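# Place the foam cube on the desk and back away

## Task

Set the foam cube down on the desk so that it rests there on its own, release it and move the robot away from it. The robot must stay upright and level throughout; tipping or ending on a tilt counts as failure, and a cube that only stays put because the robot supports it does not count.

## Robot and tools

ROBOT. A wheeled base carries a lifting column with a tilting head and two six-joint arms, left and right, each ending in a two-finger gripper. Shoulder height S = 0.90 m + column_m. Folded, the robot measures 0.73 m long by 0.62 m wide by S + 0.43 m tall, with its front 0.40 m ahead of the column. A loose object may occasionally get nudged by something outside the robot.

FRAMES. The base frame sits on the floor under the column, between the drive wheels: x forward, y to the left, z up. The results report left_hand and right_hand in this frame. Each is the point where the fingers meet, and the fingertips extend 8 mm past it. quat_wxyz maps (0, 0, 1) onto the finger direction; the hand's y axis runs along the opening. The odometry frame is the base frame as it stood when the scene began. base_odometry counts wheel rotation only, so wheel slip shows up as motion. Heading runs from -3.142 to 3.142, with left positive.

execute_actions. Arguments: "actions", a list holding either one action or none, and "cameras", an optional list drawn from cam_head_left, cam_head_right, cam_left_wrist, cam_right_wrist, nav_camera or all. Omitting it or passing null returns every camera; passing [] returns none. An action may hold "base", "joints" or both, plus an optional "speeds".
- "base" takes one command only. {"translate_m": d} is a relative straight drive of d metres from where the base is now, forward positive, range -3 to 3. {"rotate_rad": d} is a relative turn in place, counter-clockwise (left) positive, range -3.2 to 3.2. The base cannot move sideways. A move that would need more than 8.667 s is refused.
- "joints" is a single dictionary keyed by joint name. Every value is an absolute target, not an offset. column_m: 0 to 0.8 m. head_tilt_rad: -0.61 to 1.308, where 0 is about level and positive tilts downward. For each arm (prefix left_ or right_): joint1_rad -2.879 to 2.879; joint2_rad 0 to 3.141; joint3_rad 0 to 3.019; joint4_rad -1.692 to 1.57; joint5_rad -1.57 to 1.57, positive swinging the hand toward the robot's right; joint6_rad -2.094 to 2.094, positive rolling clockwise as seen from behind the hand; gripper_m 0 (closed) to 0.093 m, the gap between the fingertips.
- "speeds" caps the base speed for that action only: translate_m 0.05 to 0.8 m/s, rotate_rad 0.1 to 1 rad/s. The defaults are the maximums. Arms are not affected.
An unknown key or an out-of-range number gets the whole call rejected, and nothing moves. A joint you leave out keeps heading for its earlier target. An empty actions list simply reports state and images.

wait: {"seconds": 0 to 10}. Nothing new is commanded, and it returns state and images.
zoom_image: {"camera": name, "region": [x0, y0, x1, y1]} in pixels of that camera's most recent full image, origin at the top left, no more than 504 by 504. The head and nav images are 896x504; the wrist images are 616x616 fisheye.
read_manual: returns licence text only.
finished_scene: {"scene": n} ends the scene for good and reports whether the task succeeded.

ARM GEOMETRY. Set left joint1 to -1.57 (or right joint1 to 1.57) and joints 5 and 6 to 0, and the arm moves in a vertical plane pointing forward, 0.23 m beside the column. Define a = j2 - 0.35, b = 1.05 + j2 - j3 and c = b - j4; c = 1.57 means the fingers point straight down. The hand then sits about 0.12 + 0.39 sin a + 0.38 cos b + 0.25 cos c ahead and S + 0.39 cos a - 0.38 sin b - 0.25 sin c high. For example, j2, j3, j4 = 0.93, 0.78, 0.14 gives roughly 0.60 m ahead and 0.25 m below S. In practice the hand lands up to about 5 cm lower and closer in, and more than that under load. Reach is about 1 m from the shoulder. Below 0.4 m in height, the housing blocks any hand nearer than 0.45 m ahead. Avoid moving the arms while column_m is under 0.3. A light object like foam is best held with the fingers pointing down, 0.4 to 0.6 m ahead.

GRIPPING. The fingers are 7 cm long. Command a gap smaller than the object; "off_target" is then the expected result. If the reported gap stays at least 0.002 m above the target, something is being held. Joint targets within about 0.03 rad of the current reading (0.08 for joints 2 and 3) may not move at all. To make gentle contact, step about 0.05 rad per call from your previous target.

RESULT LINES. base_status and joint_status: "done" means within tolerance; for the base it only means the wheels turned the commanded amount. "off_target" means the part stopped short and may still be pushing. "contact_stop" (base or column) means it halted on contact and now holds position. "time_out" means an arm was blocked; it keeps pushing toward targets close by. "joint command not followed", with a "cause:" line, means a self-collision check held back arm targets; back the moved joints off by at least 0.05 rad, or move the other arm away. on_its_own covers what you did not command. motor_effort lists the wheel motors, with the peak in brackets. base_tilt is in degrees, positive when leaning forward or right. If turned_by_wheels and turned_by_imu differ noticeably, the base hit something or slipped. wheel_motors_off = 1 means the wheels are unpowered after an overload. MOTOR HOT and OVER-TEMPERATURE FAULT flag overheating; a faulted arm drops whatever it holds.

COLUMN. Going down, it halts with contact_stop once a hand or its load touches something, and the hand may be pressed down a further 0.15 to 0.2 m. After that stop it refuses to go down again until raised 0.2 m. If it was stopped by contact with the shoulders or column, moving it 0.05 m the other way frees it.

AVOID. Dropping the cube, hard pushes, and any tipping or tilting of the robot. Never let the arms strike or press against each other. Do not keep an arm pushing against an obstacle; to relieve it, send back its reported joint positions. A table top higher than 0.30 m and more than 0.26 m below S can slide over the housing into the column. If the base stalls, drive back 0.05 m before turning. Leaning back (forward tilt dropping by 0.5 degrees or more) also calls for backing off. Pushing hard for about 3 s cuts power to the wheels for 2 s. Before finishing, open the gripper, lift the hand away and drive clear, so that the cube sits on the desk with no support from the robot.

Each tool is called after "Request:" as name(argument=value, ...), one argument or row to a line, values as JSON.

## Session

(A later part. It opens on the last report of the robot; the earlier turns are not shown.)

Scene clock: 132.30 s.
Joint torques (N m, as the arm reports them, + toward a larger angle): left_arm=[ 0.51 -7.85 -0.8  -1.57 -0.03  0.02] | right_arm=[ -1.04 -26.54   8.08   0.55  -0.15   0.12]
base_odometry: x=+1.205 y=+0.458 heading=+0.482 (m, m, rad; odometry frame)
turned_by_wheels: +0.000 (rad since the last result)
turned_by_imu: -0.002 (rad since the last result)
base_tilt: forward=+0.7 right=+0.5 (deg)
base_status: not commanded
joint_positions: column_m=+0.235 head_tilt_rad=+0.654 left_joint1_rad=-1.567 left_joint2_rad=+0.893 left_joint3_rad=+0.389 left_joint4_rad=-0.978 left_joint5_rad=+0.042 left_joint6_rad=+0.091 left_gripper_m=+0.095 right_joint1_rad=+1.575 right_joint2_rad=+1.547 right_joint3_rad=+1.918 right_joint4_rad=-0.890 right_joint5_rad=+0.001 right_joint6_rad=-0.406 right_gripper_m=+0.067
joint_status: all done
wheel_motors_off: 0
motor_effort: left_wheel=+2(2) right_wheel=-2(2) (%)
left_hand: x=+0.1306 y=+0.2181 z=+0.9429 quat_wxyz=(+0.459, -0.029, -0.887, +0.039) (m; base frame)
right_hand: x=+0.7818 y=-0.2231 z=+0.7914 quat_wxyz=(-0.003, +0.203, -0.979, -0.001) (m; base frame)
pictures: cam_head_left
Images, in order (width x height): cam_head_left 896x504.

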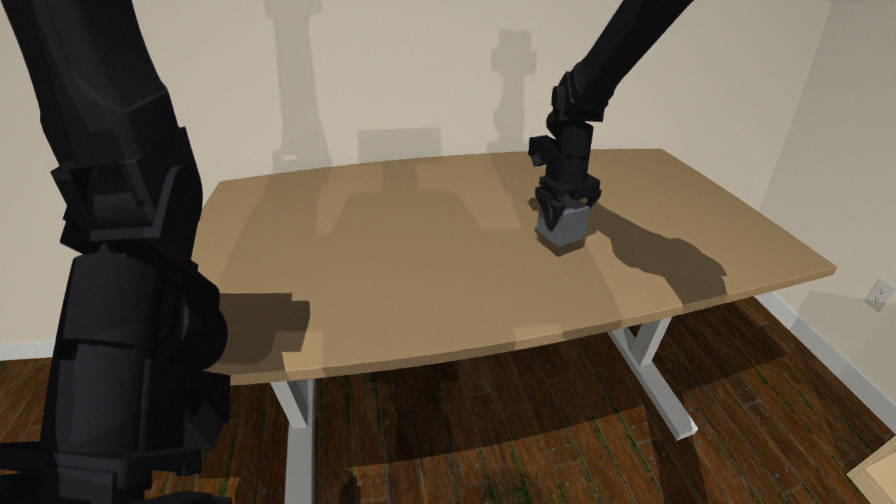

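Request:
execute_actions(
  actions=[
    {"joints":{"column_m":0.196}},
  ],
  cameras=["cam_head_left"],
)

Request:
zoom_image(
  camera="cam_head_left",
  region=[510, 190, 630, 280],
)

Scene clock: 136.67 s.
Joint torques (N m, as the arm reports them, + toward a larger angle): left_arm=[ 0.5  -7.88 -0.76 -1.58 -0.04  0.02] | right_arm=[ -1.05 -26.09   8.13   0.7   -0.14   0.12]
base_odometry: x=+1.205 y=+0.458 heading=+0.482 (m, m, rad; odometry frame)
turned_by_wheels: +0.000 (rad since the last result)
turned_by_imu: -0.002 (rad since the last result)
base_tilt: forward=+0.7 right=+0.4 (deg)
base_status: not commanded
joint_positions: column_m=+0.196 head_tilt_rad=+0.654 left_joint1_rad=-1.567 left_joint2_rad=+0.893 left_joint3_rad=+0.389 left_joint4_rad=-0.978 left_joint5_rad=+0.042 left_joint6_rad=+0.091 left_gripper_m=+0.095 right_joint1_rad=+1.575 right_joint2_rad=+1.541 right_joint3_rad=+1.918 right_joint4_rad=-0.894 right_joint5_rad=+0.001 right_joint6_rad=-0.406 right_gripper_m=+0.067
joint_status: all done
wheel_motors_off: 0
motor_effort: left_wheel=+2(3) right_wheel=-2(3) (%)
left_hand: x=+0.1306 y=+0.2181 z=+0.9039 quat_wxyz=(+0.459, -0.029, -0.887, +0.039) (m; base frame)
right_hand: x=+0.7827 y=-0.2231 z=+0.7562 quat_wxyz=(-0.003, +0.203, -0.979, -0.001) (m; base frame)
pictures: cam_head_left
Images, in order (width x height): cam_head_left 896x504.

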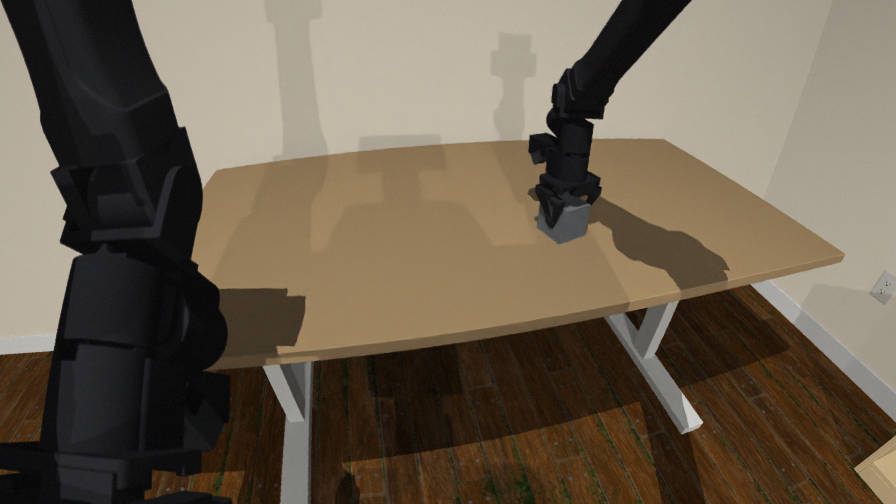

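Region (510, 190, 630, 280) of cam_head_left's 896x504 image, scaled by 4.200, with more detail than that image has; it fills the top 378 rows of this view, and the rest is white.

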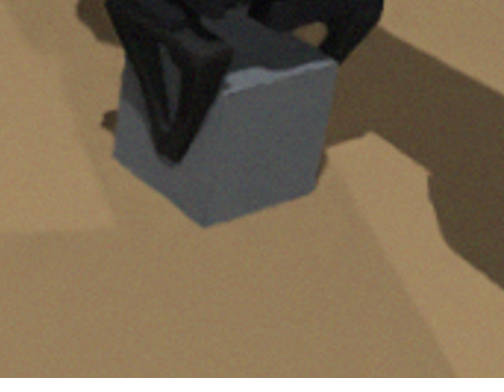

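Request:
execute_actions(
  actions=[
    {"joints":{"right_gripper_m":0.093}},
  ],
  cameras=[],
)

Request:
execute_actions(
  actions=[
    {"joints":{"column_m":0.265}},
  ],
  cameras=["cam_right_wrist"],
)

Scene clock: 139.23 s.
Joint torques (N m, as the arm reports them, + toward a larger angle): left_arm=[ 0.48 -7.85 -0.73 -1.57 -0.03  0.02] | right_arm=[ -0.93 -26.19   8.04   0.65  -0.14   0.12]
base_odometry: x=+1.205 y=+0.458 heading=+0.482 (m, m, rad; odometry frame)
turned_by_wheels: +0.000 (rad since the last result)
turned_by_imu: -0.001 (rad since the last result)
base_tilt: forward=+0.6 right=+0.5 (deg)
base_status: not commanded
joint_positions: column_m=+0.196 head_tilt_rad=+0.654 left_joint1_rad=-1.567 left_joint2_rad=+0.893 left_joint3_rad=+0.389 left_joint4_rad=-0.978 left_joint5_rad=+0.042 left_joint6_rad=+0.091 left_gripper_m=+0.095 right_joint1_rad=+1.575 right_joint2_rad=+1.543 right_joint3_rad=+1.918 right_joint4_rad=-0.894 right_joint5_rad=+0.001 right_joint6_rad=-0.406 right_gripper_m=+0.093
joint_status: all done
wheel_motors_off: 0
motor_effort: left_wheel=+2(2) right_wheel=-2(2) (%)
left_hand: x=+0.1306 y=+0.2181 z=+0.9039 quat_wxyz=(+0.459, -0.029, -0.887, +0.039) (m; base frame)
right_hand: x=+0.7821 y=-0.2231 z=+0.7552 quat_wxyz=(-0.003, +0.203, -0.979, -0.001) (m; base frame)
pictures: none
No camera images: the call's "cameras" was empty. Leave "cameras" out to get every camera's image.

Scene clock: 140.73 s.
Joint torques (N m, as the arm reports them, + toward a larger angle): left_arm=[ 0.56 -7.76 -0.75 -1.57 -0.03  0.02] | right_arm=[ -1.04 -26.18   8.18   0.71  -0.14   0.12]
base_odometry: x=+1.205 y=+0.458 heading=+0.482 (m, m, rad; odometry frame)
turned_by_wheels: +0.000 (rad since the last result)
turned_by_imu: -0.001 (rad since the last result)
base_tilt: forward=+0.7 right=+0.4 (deg)
base_status: not commanded
joint_positions: column_m=+0.265 head_tilt_rad=+0.654 left_joint1_rad=-1.567 left_joint2_rad=+0.893 left_joint3_rad=+0.389 left_joint4_rad=-0.978 left_joint5_rad=+0.042 left_joint6_rad=+0.091 left_gripper_m=+0.095 right_joint1_rad=+1.575 right_joint2_rad=+1.544 right_joint3_rad=+1.918 right_joint4_rad=-0.894 right_joint5_rad=+0.001 right_joint6_rad=-0.406 right_gripper_m=+0.093
joint_status: all done
wheel_motors_off: 0
motor_effort: left_wheel=+2(3) right_wheel=-2(3) (%)
left_hand: x=+0.1306 y=+0.2181 z=+0.9727 quat_wxyz=(+0.459, -0.029, -0.887, +0.039) (m; base frame)
right_hand: x=+0.7819 y=-0.2231 z=+0.8235 quat_wxyz=(-0.002, +0.203, -0.979, -0.001) (m; base frame)
pictures: cam_right_wrist
Images, in order (width x height): cam_right_wrist 616x616.

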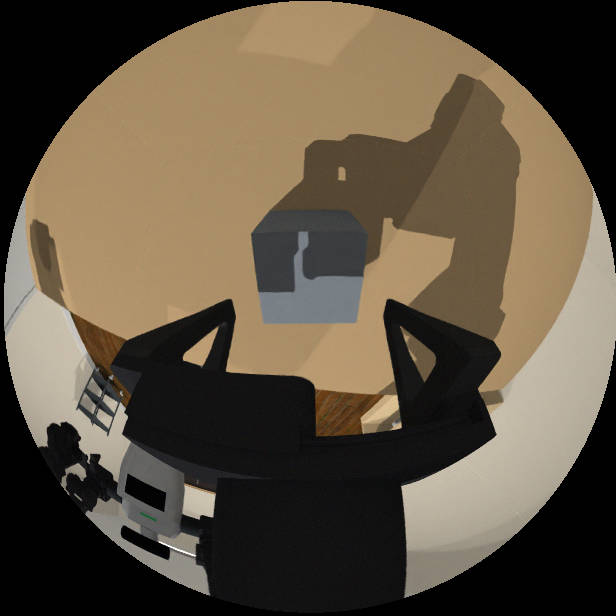

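Request:
execute_actions(
  actions=[
    {"base":{"translate_m":-0.6},"joints":{"column_m":0.30}},
  ],
  cameras=["cam_head_left"],
)

Scene clock: 144.87 s.
Joint torques (N m, as the arm reports them, + toward a larger angle): left_arm=[ 0.5  -7.88 -0.58 -1.59 -0.04  0.02] | right_arm=[ -0.86 -26.14   8.07   0.67  -0.14   0.12]
base_odometry: x=+0.673 y=+0.180 heading=+0.483 (m, m, rad; odometry frame)
turned_by_wheels: +0.001 (rad since the last result)
turned_by_imu: -0.001 (rad since the last result)
base_tilt: forward=+0.7 right=+0.4 (deg)
base_status: done
joint_positions: column_m=+0.300 head_tilt_rad=+0.654 left_joint1_rad=-1.567 left_joint2_rad=+0.892 left_joint3_rad=+0.387 left_joint4_rad=-0.978 left_joint5_rad=+0.042 left_joint6_rad=+0.091 left_gripper_m=+0.095 right_joint1_rad=+1.574 right_joint2_rad=+1.544 right_joint3_rad=+1.917 right_joint4_rad=-0.894 right_joint5_rad=+0.001 right_joint6_rad=-0.406 right_gripper_m=+0.093
joint_status: all done
wheel_motors_off: 0
motor_effort: left_wheel=+1(48) right_wheel=-1(30) (%)
left_hand: x=+0.1293 y=+0.2181 z=+1.0083 quat_wxyz=(+0.460, -0.029, -0.886, +0.039) (m; base frame)
right_hand: x=+0.7813 y=-0.2238 z=+0.8579 quat_wxyz=(-0.002, +0.202, -0.979, +0.000) (m; base frame)
pictures: cam_head_left
Images, in order (width x height): cam_head_left 896x504.

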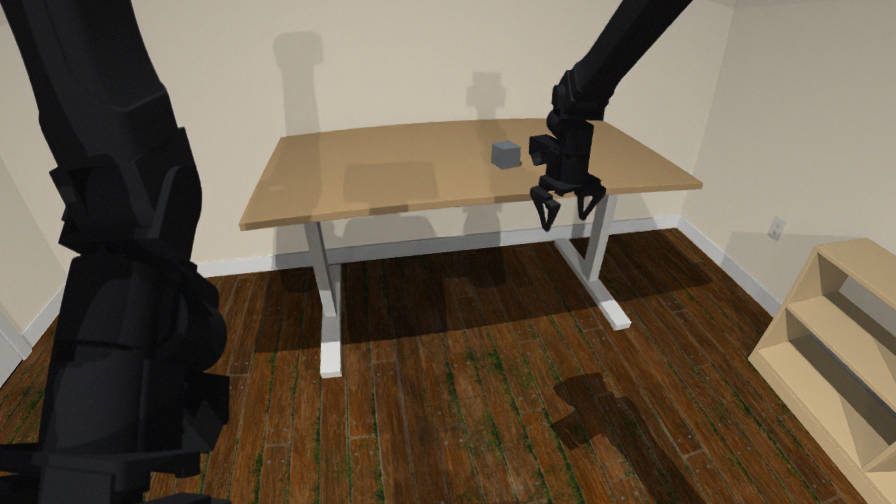

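Request:
finished_scene(
  scene=2,
)

The scene is finished: the task was done.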